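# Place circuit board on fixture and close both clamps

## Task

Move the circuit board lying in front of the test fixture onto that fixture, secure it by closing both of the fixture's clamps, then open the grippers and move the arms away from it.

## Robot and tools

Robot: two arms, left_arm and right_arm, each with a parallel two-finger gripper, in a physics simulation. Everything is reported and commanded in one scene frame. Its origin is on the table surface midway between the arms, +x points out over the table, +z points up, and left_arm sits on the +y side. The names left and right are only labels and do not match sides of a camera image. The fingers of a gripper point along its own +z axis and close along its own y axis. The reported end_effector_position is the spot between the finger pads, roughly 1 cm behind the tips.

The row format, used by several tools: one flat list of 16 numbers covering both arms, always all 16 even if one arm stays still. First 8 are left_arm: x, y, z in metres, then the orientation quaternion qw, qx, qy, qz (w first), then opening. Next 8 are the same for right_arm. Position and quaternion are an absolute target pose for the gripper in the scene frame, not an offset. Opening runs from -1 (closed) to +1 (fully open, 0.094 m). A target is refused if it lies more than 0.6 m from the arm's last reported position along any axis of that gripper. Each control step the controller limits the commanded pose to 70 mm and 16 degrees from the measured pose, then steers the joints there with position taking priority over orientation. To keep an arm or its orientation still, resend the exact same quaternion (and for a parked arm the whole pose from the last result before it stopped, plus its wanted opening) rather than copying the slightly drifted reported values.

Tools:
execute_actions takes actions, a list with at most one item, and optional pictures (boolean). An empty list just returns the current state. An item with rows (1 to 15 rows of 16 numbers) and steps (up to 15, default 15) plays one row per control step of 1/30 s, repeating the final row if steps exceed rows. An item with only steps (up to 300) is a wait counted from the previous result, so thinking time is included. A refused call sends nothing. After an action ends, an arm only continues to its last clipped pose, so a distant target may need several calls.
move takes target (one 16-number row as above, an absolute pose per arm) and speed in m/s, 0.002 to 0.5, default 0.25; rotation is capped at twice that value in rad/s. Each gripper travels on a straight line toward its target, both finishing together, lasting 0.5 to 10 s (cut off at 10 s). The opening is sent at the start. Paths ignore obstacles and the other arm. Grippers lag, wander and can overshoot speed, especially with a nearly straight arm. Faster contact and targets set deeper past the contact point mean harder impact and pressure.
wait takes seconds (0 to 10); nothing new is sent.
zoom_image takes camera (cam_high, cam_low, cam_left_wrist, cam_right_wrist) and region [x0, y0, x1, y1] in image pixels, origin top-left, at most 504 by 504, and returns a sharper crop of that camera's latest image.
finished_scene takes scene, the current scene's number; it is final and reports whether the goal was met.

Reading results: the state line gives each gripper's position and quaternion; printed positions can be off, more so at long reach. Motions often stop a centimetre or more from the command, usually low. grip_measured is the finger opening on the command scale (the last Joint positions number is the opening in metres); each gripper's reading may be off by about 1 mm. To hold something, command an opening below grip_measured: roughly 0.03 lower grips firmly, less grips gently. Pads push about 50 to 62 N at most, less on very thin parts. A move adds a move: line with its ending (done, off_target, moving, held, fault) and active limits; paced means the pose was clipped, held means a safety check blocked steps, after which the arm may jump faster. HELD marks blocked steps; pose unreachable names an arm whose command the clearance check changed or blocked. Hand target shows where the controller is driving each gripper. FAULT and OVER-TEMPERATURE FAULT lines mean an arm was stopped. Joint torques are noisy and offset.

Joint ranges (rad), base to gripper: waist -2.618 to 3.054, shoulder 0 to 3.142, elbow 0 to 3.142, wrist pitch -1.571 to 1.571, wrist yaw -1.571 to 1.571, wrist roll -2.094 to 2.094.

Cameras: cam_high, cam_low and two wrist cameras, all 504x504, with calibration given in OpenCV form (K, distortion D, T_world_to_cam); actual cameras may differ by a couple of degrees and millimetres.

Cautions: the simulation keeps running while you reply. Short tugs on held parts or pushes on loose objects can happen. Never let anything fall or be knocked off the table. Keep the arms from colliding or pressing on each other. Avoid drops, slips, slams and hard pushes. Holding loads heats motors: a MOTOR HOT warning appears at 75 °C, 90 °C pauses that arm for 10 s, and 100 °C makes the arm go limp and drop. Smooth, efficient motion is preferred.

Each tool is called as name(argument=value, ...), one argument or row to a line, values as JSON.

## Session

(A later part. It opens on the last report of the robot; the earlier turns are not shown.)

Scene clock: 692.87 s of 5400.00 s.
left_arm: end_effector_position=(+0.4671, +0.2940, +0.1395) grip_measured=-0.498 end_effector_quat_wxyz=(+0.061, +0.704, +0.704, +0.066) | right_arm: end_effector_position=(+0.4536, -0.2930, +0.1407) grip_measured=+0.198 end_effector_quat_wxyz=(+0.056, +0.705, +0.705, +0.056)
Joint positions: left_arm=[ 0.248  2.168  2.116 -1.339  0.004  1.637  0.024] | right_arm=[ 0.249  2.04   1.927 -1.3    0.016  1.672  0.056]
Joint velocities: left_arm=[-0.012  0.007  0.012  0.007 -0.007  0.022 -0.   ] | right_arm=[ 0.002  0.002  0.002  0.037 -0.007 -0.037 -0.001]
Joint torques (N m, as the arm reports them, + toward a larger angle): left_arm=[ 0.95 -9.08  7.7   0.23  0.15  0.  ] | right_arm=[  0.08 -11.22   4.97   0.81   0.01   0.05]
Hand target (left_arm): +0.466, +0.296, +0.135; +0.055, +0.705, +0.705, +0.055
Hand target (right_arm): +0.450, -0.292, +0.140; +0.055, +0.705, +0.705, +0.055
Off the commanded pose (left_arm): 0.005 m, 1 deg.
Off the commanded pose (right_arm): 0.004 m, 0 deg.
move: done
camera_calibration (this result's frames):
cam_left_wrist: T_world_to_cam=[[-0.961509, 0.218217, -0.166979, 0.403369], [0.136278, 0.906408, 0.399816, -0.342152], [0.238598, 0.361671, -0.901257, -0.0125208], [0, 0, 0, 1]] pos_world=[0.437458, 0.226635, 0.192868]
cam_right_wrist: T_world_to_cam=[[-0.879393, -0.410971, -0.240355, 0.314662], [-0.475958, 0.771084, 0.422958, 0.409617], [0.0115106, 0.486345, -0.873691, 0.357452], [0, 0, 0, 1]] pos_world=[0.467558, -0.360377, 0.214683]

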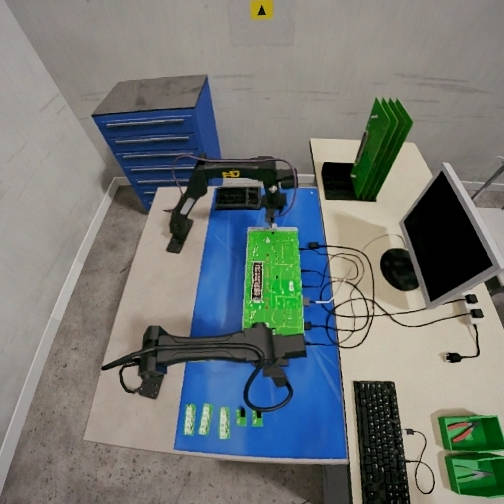

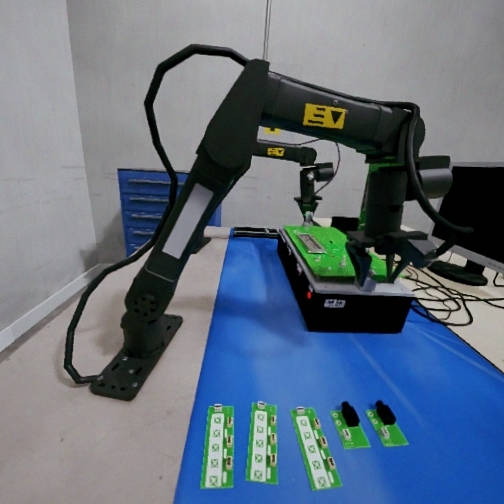

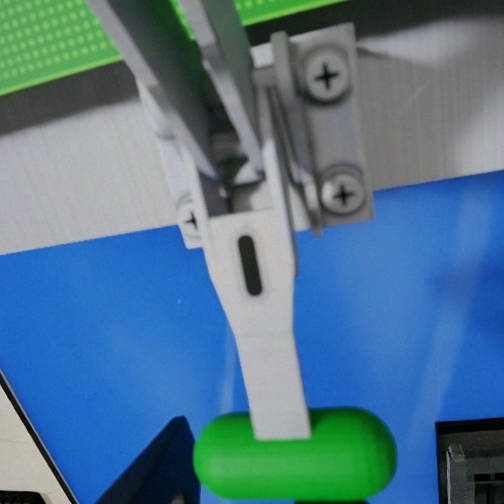

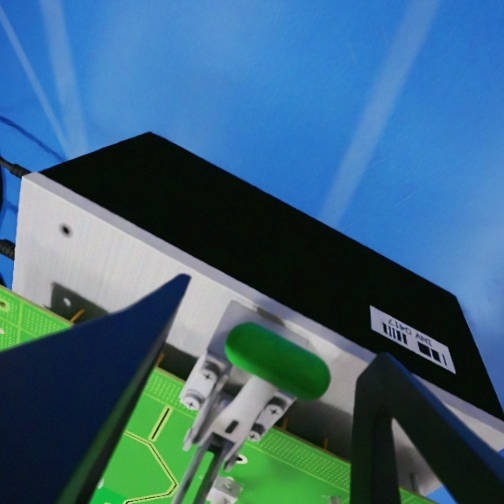

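move(
  target=[0.463,0.281,0.132,0.055,0.705,0.705,0.055,0.2,0.452,-0.292,0.13,0.055,0.705,0.705,0.055,0.2],
  speed=0.02,
)

move(
  target=[0.463,0.281,0.132,0.055,0.705,0.705,0.055,-0.5,0.452,-0.292,0.13,0.055,0.705,0.705,0.055,-0.5],
)

Scene clock: 711.50 s of 5400.00 s.
left_arm: end_effector_position=(+0.4681, +0.2845, +0.1396) grip_measured=+0.198 end_effector_quat_wxyz=(+0.062, +0.705, +0.703, +0.066) | right_arm: end_effector_position=(+0.4553, -0.2928, +0.1325) grip_measured=+0.198 end_effector_quat_wxyz=(+0.057, +0.705, +0.705, +0.057)
Joint positions: left_arm=[ 0.228  2.168  2.116 -1.337  0.004  1.619  0.056] | right_arm=[ 0.249  2.04   1.894 -1.264  0.016  1.672  0.056]
Joint velocities: left_arm=[-0.002 -0.012  0.002  0.051  0.022 -0.007  0.   ] | right_arm=[ 0.007 -0.017 -0.012  0.007  0.081  0.007 -0.001]
Joint torques (N m, as the arm reports them, + toward a larger angle): left_arm=[ -0.4  -10.4    4.46   0.5    0.03  -0.17] | right_arm=[  0.07 -10.92   5.     0.76   0.02   0.04]
Hand target (left_arm): +0.463, +0.281, +0.132; +0.055, +0.705, +0.705, +0.055
Hand target (right_arm): +0.452, -0.292, +0.130; +0.055, +0.705, +0.705, +0.055
Off the commanded pose (left_arm): 0.010 m, 2 deg.
Off the commanded pose (right_arm): 0.004 m, 0 deg.
After step 90, 14.63 s passed at rest.
move: done
camera_calibration (this result's frames):
cam_left_wrist: T_world_to_cam=[[-0.960438, 0.220912, -0.169579, 0.405503], [0.138503, 0.907162, 0.397333, -0.334667], [0.241611, 0.358127, -0.90187, -0.00958249], [0, 0, 0, 1]] pos_world=[0.438128, 0.217449, 0.193097]
cam_right_wrist: T_world_to_cam=[[-0.878659, -0.410896, -0.243153, 0.314284], [-0.47724, 0.770952, 0.421753, 0.414449], [0.0141626, 0.486619, -0.873499, 0.349032], [0, 0, 0, 1]] pos_world=[0.468997, -0.360228, 0.206503]

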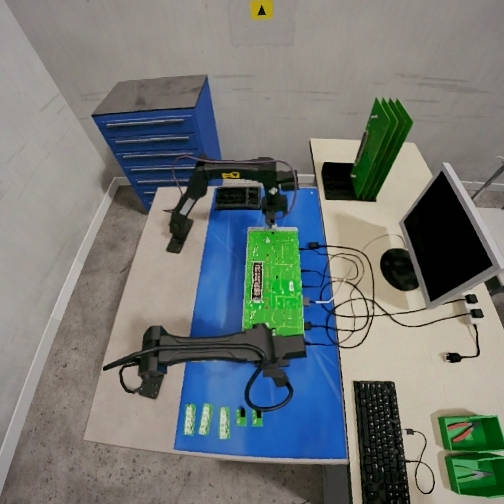

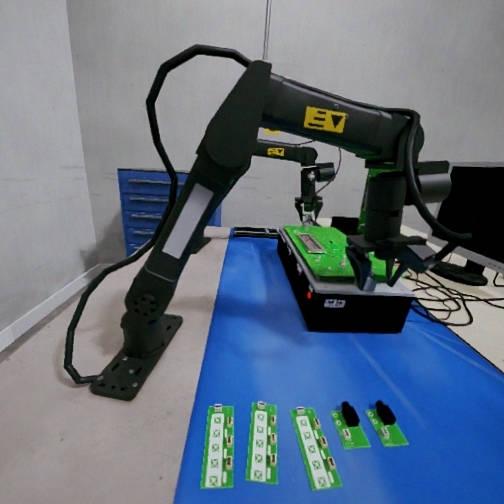

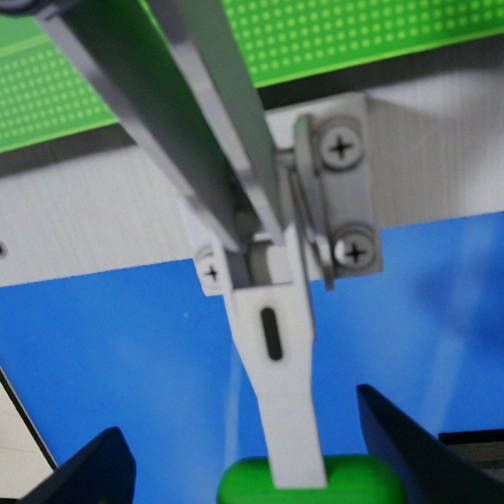

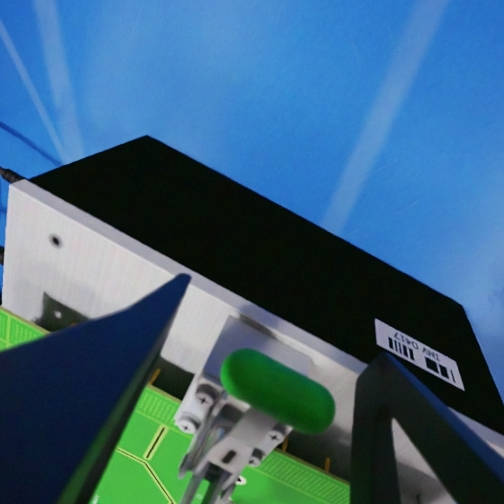

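Scene clock: 712.20 s of 5400.00 s.
left_arm: end_effector_position=(+0.4532, +0.2845, +0.1345) grip_measured=-0.488 end_effector_quat_wxyz=(+0.040, +0.707, +0.704, +0.044) | right_arm: end_effector_position=(+0.4574, -0.2926, +0.1328) grip_measured=-0.496 end_effector_quat_wxyz=(+0.060, +0.704, +0.705, +0.061)
Joint positions: left_arm=[ 0.228  2.168  2.104 -1.388  0.     1.62   0.024] | right_arm=[ 0.249  2.04   1.894 -1.255  0.016  1.672  0.024]
Joint velocities: left_arm=[-0.007  0.002  0.007  0.007  0.037 -0.022 -0.   ] | right_arm=[ 0.012 -0.017  0.002  0.007 -0.022 -0.022 -0.   ]
Joint torques (N m, as the arm reports them, + toward a larger angle): left_arm=[ -0.61 -10.48   5.45   0.75   0.08  -0.1 ] | right_arm=[  0.09 -10.89   5.08   0.74   0.02   0.04]
Hand target (left_arm): +0.463, +0.281, +0.132; +0.055, +0.705, +0.705, +0.054
Hand target (right_arm): +0.452, -0.292, +0.130; +0.055, +0.705, +0.705, +0.055
Off the commanded pose (left_arm): 0.011 m, 2 deg.
Off the commanded pose (right_arm): 0.006 m, 1 deg.
move: off_target (left_arm)
camera_calibration (this result's frames):
cam_left_wrist: T_world_to_cam=[[-0.969042, 0.221606, -0.108852, 0.385881], [0.163657, 0.906647, 0.388854, -0.340677], [0.184863, 0.359002, -0.914846, 0.0165775], [0, 0, 0, 1]] pos_world=[0.426624, 0.217409, 0.189644]
cam_right_wrist: T_world_to_cam=[[-0.876502, -0.410673, -0.251182, 0.316488], [-0.480906, 0.770573, 0.418266, 0.417179], [0.0217835, 0.487406, -0.872904, 0.345872], [0, 0, 0, 1]] pos_world=[0.470491, -0.360074, 0.206917]

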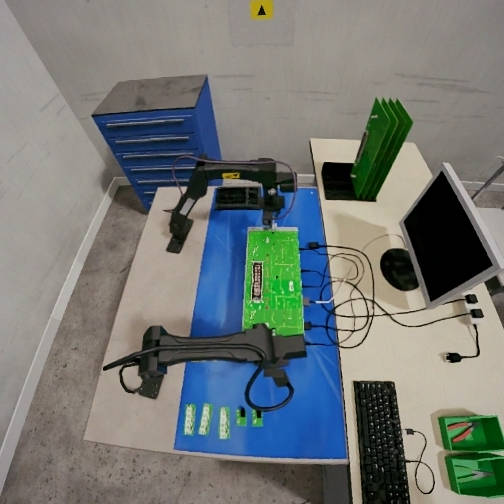

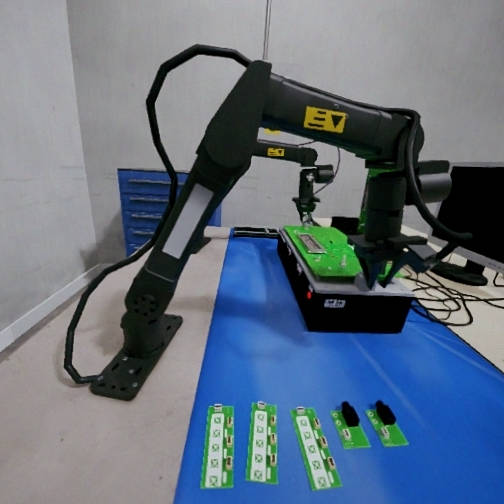

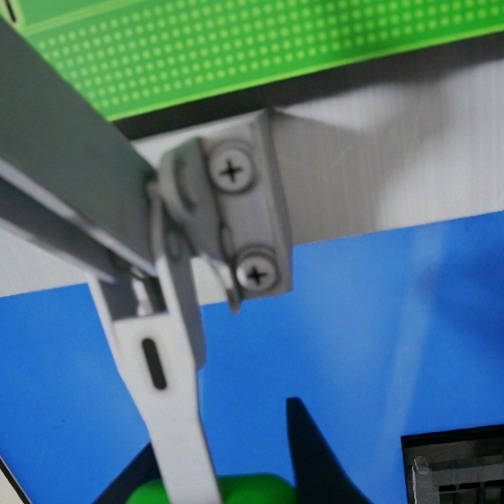

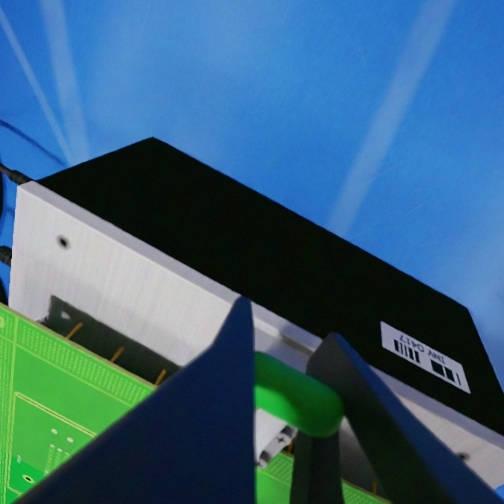

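move(
  target=[0.46,0.2915,0.134,0.055,0.705,0.705,0.055,0.2,0.452,-0.279,0.137,0.055,0.705,0.705,0.055,0.2],
  speed=0.02,
)

move(
  target=[0.46,0.2915,0.134,0.055,0.705,0.705,0.055,-0.5,0.452,-0.279,0.137,0.055,0.705,0.705,0.055,-0.5],
)

wait(
  seconds=0.5,
)

Scene clock: 720.03 s of 5400.00 s.
left_arm: end_effector_position=(+0.4643, +0.2903, +0.1361) grip_measured=+0.198 end_effector_quat_wxyz=(+0.055, +0.704, +0.705, +0.061) | right_arm: end_effector_position=(+0.4517, -0.2817, +0.1321) grip_measured=+0.198 end_effector_quat_wxyz=(+0.053, +0.705, +0.705, +0.055)
Joint positions: left_arm=[ 0.239  2.168  2.104 -1.342  0.     1.627  0.056] | right_arm=[ 0.275  2.04   1.894 -1.273  0.016  1.699  0.056]
Joint velocities: left_arm=[-0.022 -0.007 -0.017  0.037 -0.051 -0.022 -0.001] | right_arm=[ 0.002 -0.002 -0.012 -0.007 -0.007 -0.022  0.   ]
Joint torques (N m, as the arm reports them, + toward a larger angle): left_arm=[  0.73 -11.54   4.68   0.46   0.16   0.03] | right_arm=[  0.43 -10.08   8.2    0.57   0.07   0.1 ]
Hand target (left_arm): +0.460, +0.291, +0.134; +0.055, +0.705, +0.705, +0.055
Hand target (right_arm): +0.452, -0.279, +0.137; +0.056, +0.705, +0.705, +0.055
Off the commanded pose (left_arm): 0.005 m, 1 deg.
Off the commanded pose (right_arm): 0.006 m, 0 deg.
After step 90, 3.63 s passed at rest.
move: done
camera_calibration (this result's frames):
cam_left_wrist: T_world_to_cam=[[-0.964121, 0.21718, -0.152654, 0.400472], [0.140964, 0.90612, 0.398843, -0.338994], [0.224943, 0.363014, -0.904224, -0.00727429], [0, 0, 0, 1]] pos_world=[0.435526, 0.222835, 0.189761]
cam_right_wrist: T_world_to_cam=[[-0.880962, -0.410103, -0.236054, 0.315919], [-0.473151, 0.769644, 0.428692, 0.401182], [0.00586951, 0.489351, -0.872067, 0.34768], [0, 0, 0, 1]] pos_world=[0.466092, -0.349346, 0.205791]

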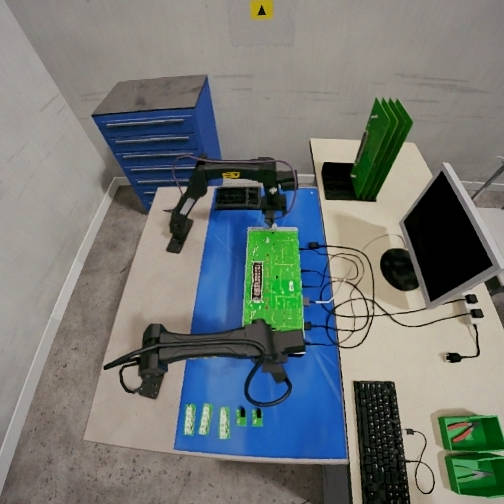

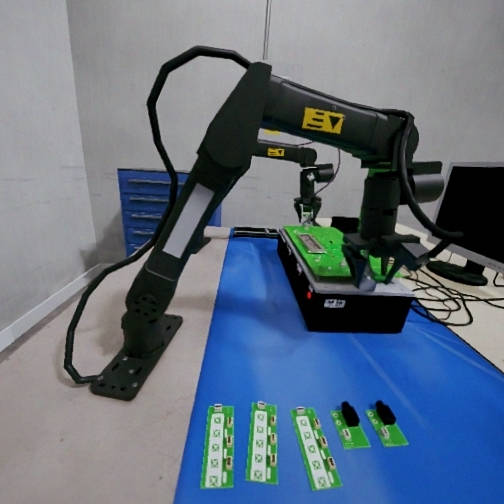

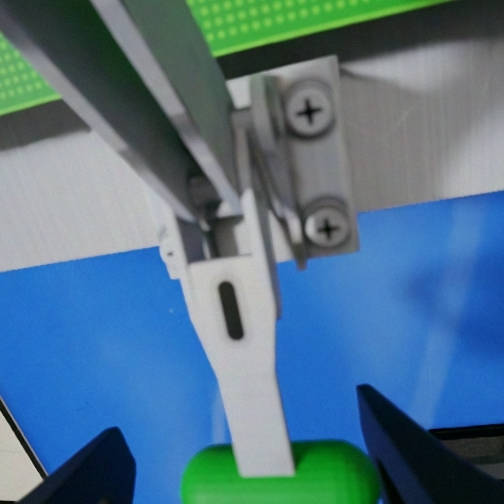

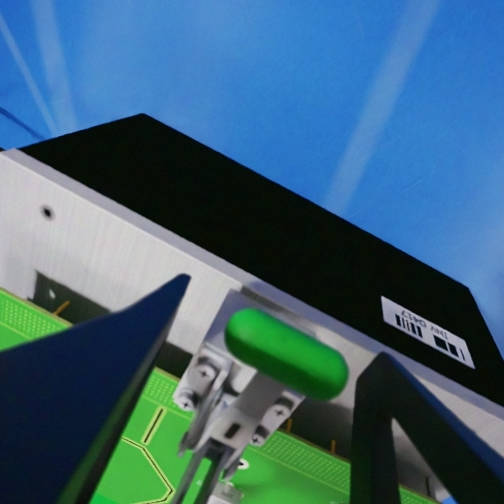

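Scene clock: 720.73 s of 5400.00 s.
left_arm: end_effector_position=(+0.4530, +0.2909, +0.1320) grip_measured=-0.498 end_effector_quat_wxyz=(+0.038, +0.706, +0.705, +0.045) | right_arm: end_effector_position=(+0.4547, -0.2814, +0.1326) grip_measured=-0.388 end_effector_quat_wxyz=(+0.057, +0.703, +0.706, +0.060)
Joint positions: left_arm=[ 0.24   2.168  2.094 -1.379 -0.004  1.63   0.024] | right_arm=[ 0.275  2.04   1.894 -1.261  0.017  1.696  0.029]
Joint velocities: left_arm=[-0.017  0.002  0.002 -0.022 -0.051 -0.022 -0.001] | right_arm=[-0.017 -0.007 -0.007  0.007 -0.022  0.022  0.   ]
Joint torques (N m, as the arm reports them, + toward a larger angle): left_arm=[  0.62 -11.17   5.23   0.64   0.15  -0.02] | right_arm=[  0.41 -10.14   8.15   0.47   0.06   0.12]
Hand target (left_arm): +0.460, +0.292, +0.134; +0.054, +0.705, +0.705, +0.055
Hand target (right_arm): +0.452, -0.279, +0.137; +0.055, +0.705, +0.705, +0.055
Off the commanded pose (left_arm): 0.007 m, 2 deg.
Off the commanded pose (right_arm): 0.006 m, 1 deg.
move: done
camera_calibration (this result's frames):
cam_left_wrist: T_world_to_cam=[[-0.969909, 0.219036, -0.106297, 0.384806], [0.161289, 0.905111, 0.393395, -0.344521], [0.182378, 0.364413, -0.913204, 0.0113815], [0, 0, 0, 1]] pos_world=[0.426719, 0.223395, 0.18683]
cam_right_wrist: T_world_to_cam=[[-0.876573, -0.412895, -0.24726, 0.317564], [-0.481028, 0.76794, 0.422943, 0.406092], [0.01525, 0.489679, -0.871769, 0.343749], [0, 0, 0, 1]] pos_world=[0.468467, -0.34906, 0.206437]

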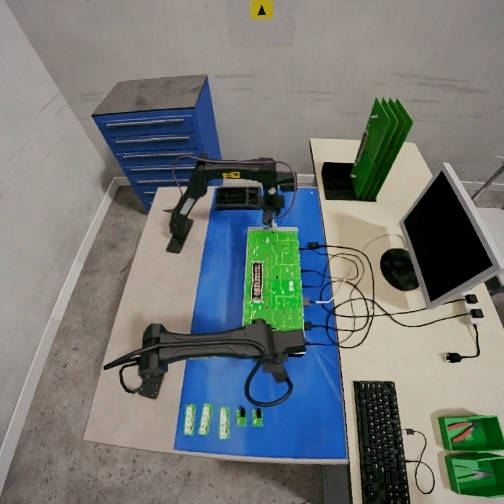

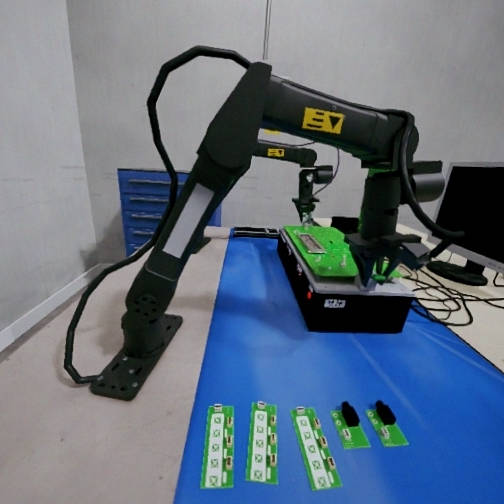

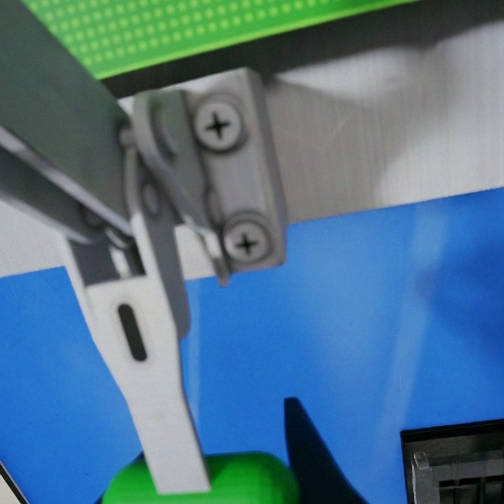

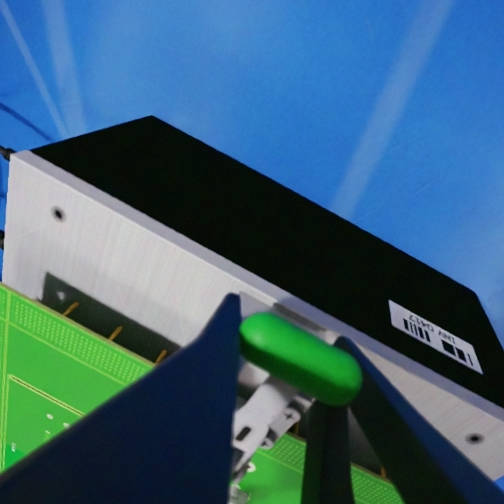

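Scene clock: 721.23 s of 5400.00 s.
left_arm: end_effector_position=(+0.4530, +0.2909, +0.1320) grip_measured=-0.498 end_effector_quat_wxyz=(+0.038, +0.706, +0.705, +0.045) | right_arm: end_effector_position=(+0.4547, -0.2814, +0.1326) grip_measured=-0.388 end_effector_quat_wxyz=(+0.057, +0.703, +0.706, +0.060)
Joint positions: left_arm=[ 0.24   2.168  2.094 -1.379 -0.004  1.63   0.024] | right_arm=[ 0.275  2.04   1.894 -1.261  0.017  1.696  0.029]
Joint velocities: left_arm=[ 0.012 -0.007  0.007 -0.066 -0.051  0.066  0.001] | right_arm=[-0.007 -0.002 -0.002 -0.051  0.007 -0.022 -0.001]
Joint torques (N m, as the arm reports them, + toward a larger angle): left_arm=[  0.57 -11.24   5.34   0.71   0.14  -0.06] | right_arm=[  0.42 -10.14   8.15   0.47   0.06   0.12]
Hand target (left_arm): +0.460, +0.292, +0.134; +0.054, +0.705, +0.705, +0.055
Hand target (right_arm): +0.452, -0.279, +0.137; +0.055, +0.705, +0.705, +0.055
Off the commanded pose (left_arm): 0.007 m, 2 deg.
Off the commanded pose (right_arm): 0.006 m, 1 deg.
Steps of this call (steps 1 to 15: nothing new was sent). Readings (end_effector_position):
1: left_arm (+0.4530, +0.2909, +0.1320) | right_arm (+0.4547, -0.2814, +0.1326)
2: left_arm (+0.4530, +0.2909, +0.1320) | right_arm (+0.4547, -0.2814, +0.1326)
4: left_arm (+0.4530, +0.2909, +0.1320) | right_arm (+0.4547, -0.2814, +0.1326)
8: left_arm (+0.4530, +0.2909, +0.1320) | right_arm (+0.4547, -0.2814, +0.1326)
15: the state above
camera_calibration (this result's frames):
cam_left_wrist: T_world_to_cam=[[-0.969909, 0.219036, -0.106297, 0.384806], [0.161289, 0.905111, 0.393395, -0.344521], [0.182378, 0.364413, -0.913204, 0.0113815], [0, 0, 0, 1]] pos_world=[0.426719, 0.223395, 0.18683]
cam_right_wrist: T_world_to_cam=[[-0.876573, -0.412895, -0.24726, 0.317564], [-0.481028, 0.76794, 0.422943, 0.406092], [0.01525, 0.489679, -0.871769, 0.343749], [0, 0, 0, 1]] pos_world=[0.468467, -0.34906, 0.206437]

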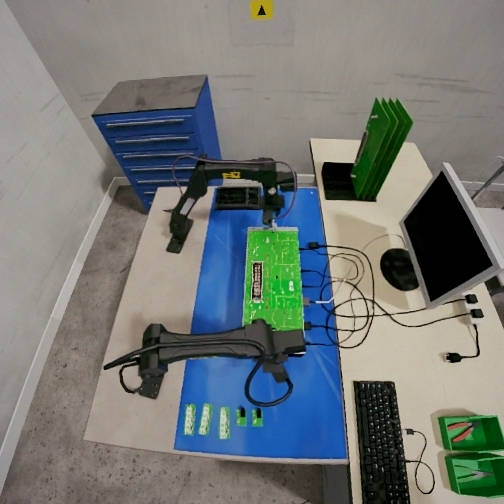

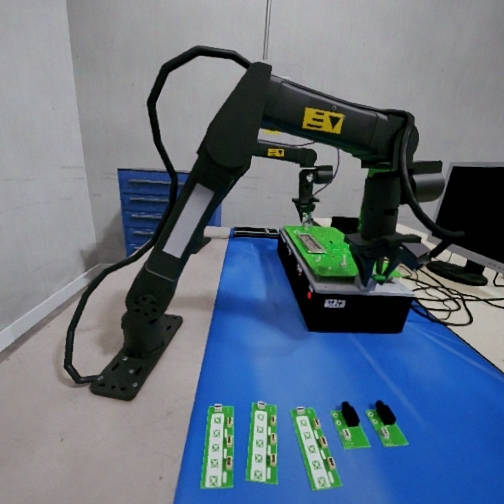

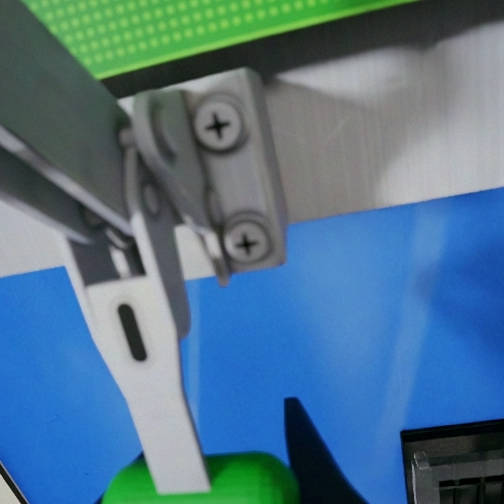

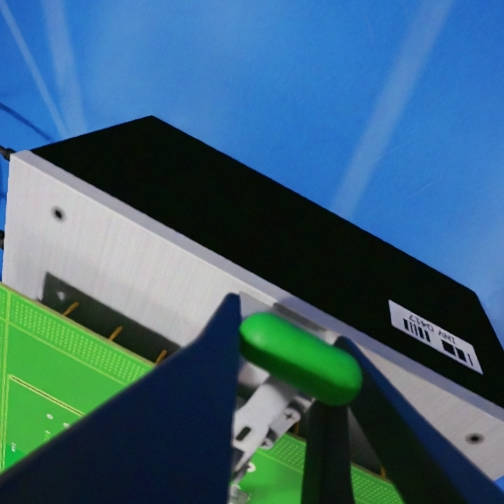

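move(
  target=[0.454,0.288,0.122,0.05,0.705,0.705,0.05,0.2,0.454,-0.268,0.172,0.06,0.705,0.705,0.06,-0.46],
  speed=0.03,
)

move(
  target=[0.454,0.288,0.122,0.05,0.705,0.705,0.05,-0.5,0.454,-0.235,0.19,0.065,0.704,0.704,0.065,-0.46],
  speed=0.03,
)

Scene clock: 729.97 s of 5400.00 s.
left_arm: end_effector_position=(+0.4522, +0.2903, +0.1123) grip_measured=+0.198 end_effector_quat_wxyz=(+0.035, +0.707, +0.706, +0.040) | right_arm: end_effector_position=(+0.4551, -0.2812, +0.1357) grip_measured=-0.392 end_effector_quat_wxyz=(+0.054, +0.702, +0.709, +0.027)
Joint positions: left_arm=[ 0.24   2.166  2.014 -1.313 -0.001  1.63   0.056] | right_arm=[ 0.291  2.107  2.014 -1.368  0.053  1.704  0.029]
Joint velocities: left_arm=[-0.002 -0.042 -0.022  0.007 -0.051  0.007 -0.   ] | right_arm=[-0.012 -0.007 -0.007  0.037  0.051  0.081 -0.   ]
Joint torques (N m, as the arm reports them, + toward a larger angle): left_arm=[ -0.3  -12.46   5.53   0.42   0.12  -0.12] | right_arm=[  1.05 -13.95  11.75   0.23  -0.28   0.27]
Hand target (left_arm): +0.454, +0.288, +0.122; +0.050, +0.705, +0.705, +0.050
Hand target (right_arm): +0.453, -0.269, +0.171; +0.061, +0.704, +0.705, +0.062
Off the commanded pose (left_arm): 0.010 m, 2 deg.
Off the commanded pose (right_arm): 0.039 m, 4 deg.
After step 90, 4.13 s passed at rest.
move: off_target (right_arm)
camera_calibration (this result's frames):
cam_left_wrist: T_world_to_cam=[[-0.971046, 0.218989, -0.095459, 0.381293], [0.16629, 0.906515, 0.388043, -0.338151], [0.171512, 0.360934, -0.916684, 0.0000738713], [0, 0, 0, 1]] pos_world=[0.426471, 0.223014, 0.167683]
cam_right_wrist: T_world_to_cam=[[-0.886123, -0.424466, -0.18605, 0.311519], [-0.46251, 0.784372, 0.413335, 0.402247], [-0.029514, 0.452315, -0.89137, 0.35881], [0, 0, 0, 1]] pos_world=[0.472677, -0.345577, 0.211527]

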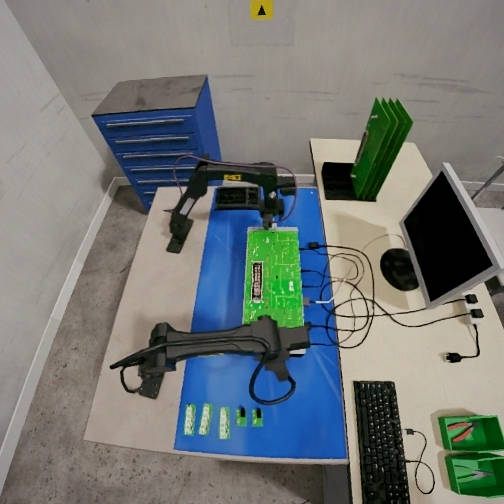

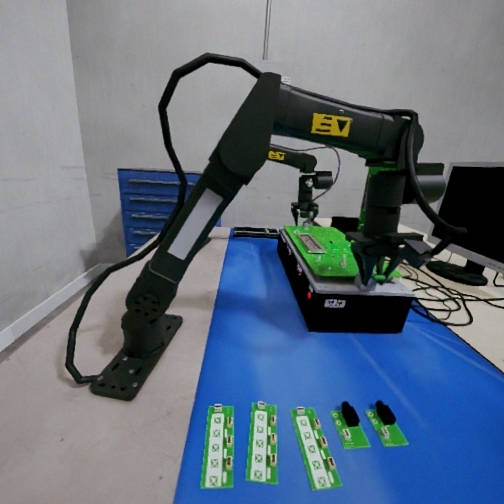

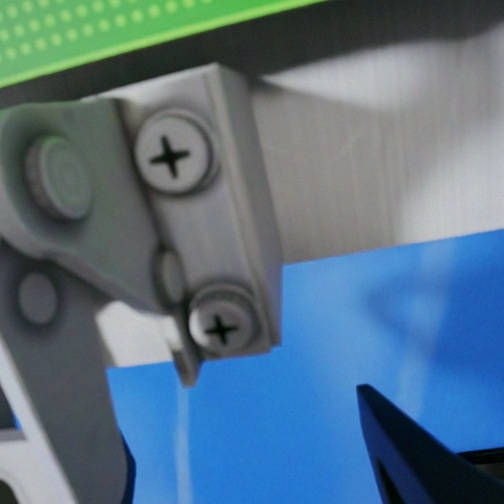

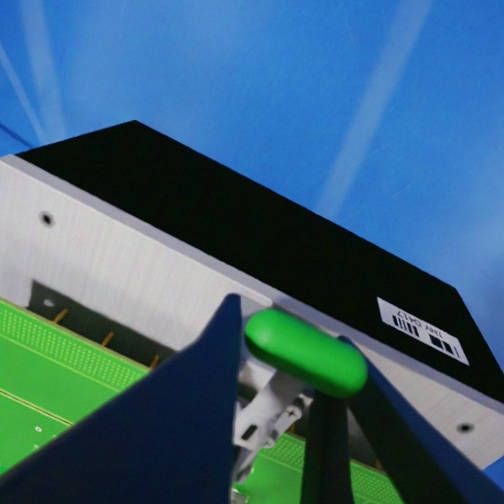

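Scene clock: 732.57 s of 5400.00 s.
left_arm: end_effector_position=(+0.4550, +0.2907, +0.1126) grip_measured=-0.497 end_effector_quat_wxyz=(+0.037, +0.716, +0.696, +0.045) | right_arm: end_effector_position=(+0.4550, -0.2794, +0.1379) grip_measured=-0.393 end_effector_quat_wxyz=(+0.078, +0.707, +0.703, -0.015)
Joint positions: left_arm=[ 0.24   2.166  2.014 -1.302 -0.002  1.657  0.024] | right_arm=[ 0.333  2.165  2.111 -1.454  0.146  1.759  0.029]
Joint velocities: left_arm=[-0.012  0.017 -0.012  0.037  0.051 -0.007 -0.001] | right_arm=[ 0.002  0.022  0.002 -0.066  0.007 -0.037 -0.   ]
Joint torques (N m, as the arm reports them, + toward a larger angle): left_arm=[ -0.01 -12.54   5.33   0.4    0.14  -0.34] | right_arm=[  3.14 -16.45  13.09   0.18  -1.02   0.38]
Hand target (left_arm): +0.454, +0.288, +0.122; +0.050, +0.705, +0.705, +0.050
Hand target (right_arm): +0.451, -0.238, +0.188; +0.066, +0.701, +0.707, +0.068
Off the commanded pose (left_arm): 0.010 m, 2 deg.
Off the commanded pose (right_arm): 0.068 m, 9 deg.
move: off_target (right_arm)
camera_calibration (this result's frames):
cam_left_wrist: T_world_to_cam=[[-0.963814, 0.245016, -0.105024, 0.374173], [0.185756, 0.899864, 0.394639, -0.3468], [0.1912, 0.360849, -0.912814, -0.00964538], [0, 0, 0, 1]] pos_world=[0.426898, 0.223875, 0.167354]
cam_right_wrist: T_world_to_cam=[[-0.89916, -0.419891, -0.123296, 0.311142], [-0.435321, 0.829372, 0.350196, 0.408818], [-0.0447857, 0.368556, -0.928526, 0.348721], [0, 0, 0, 1]] pos_world=[0.473352, -0.33694, 0.218992]

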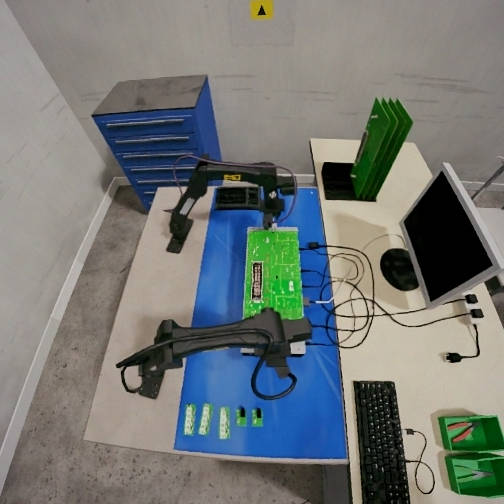

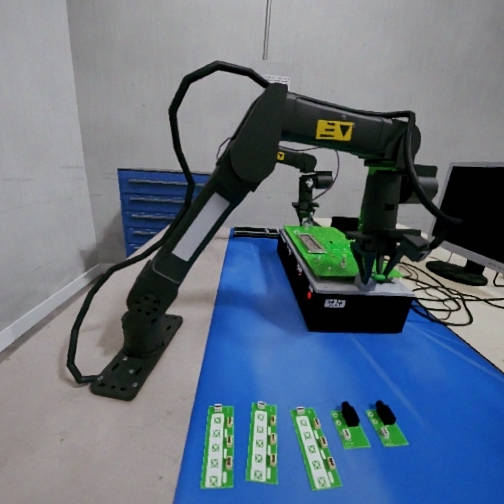

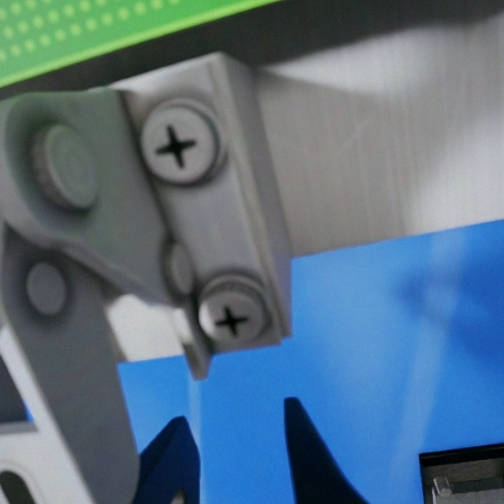

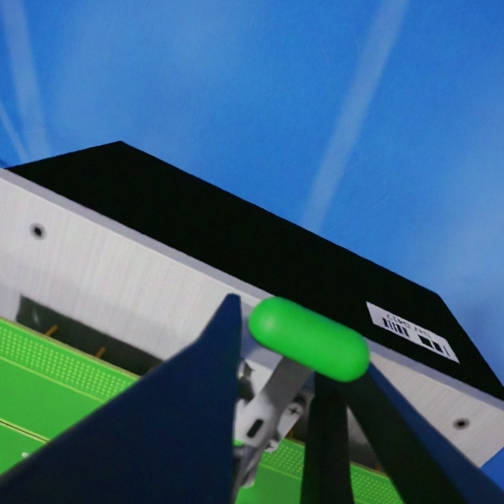

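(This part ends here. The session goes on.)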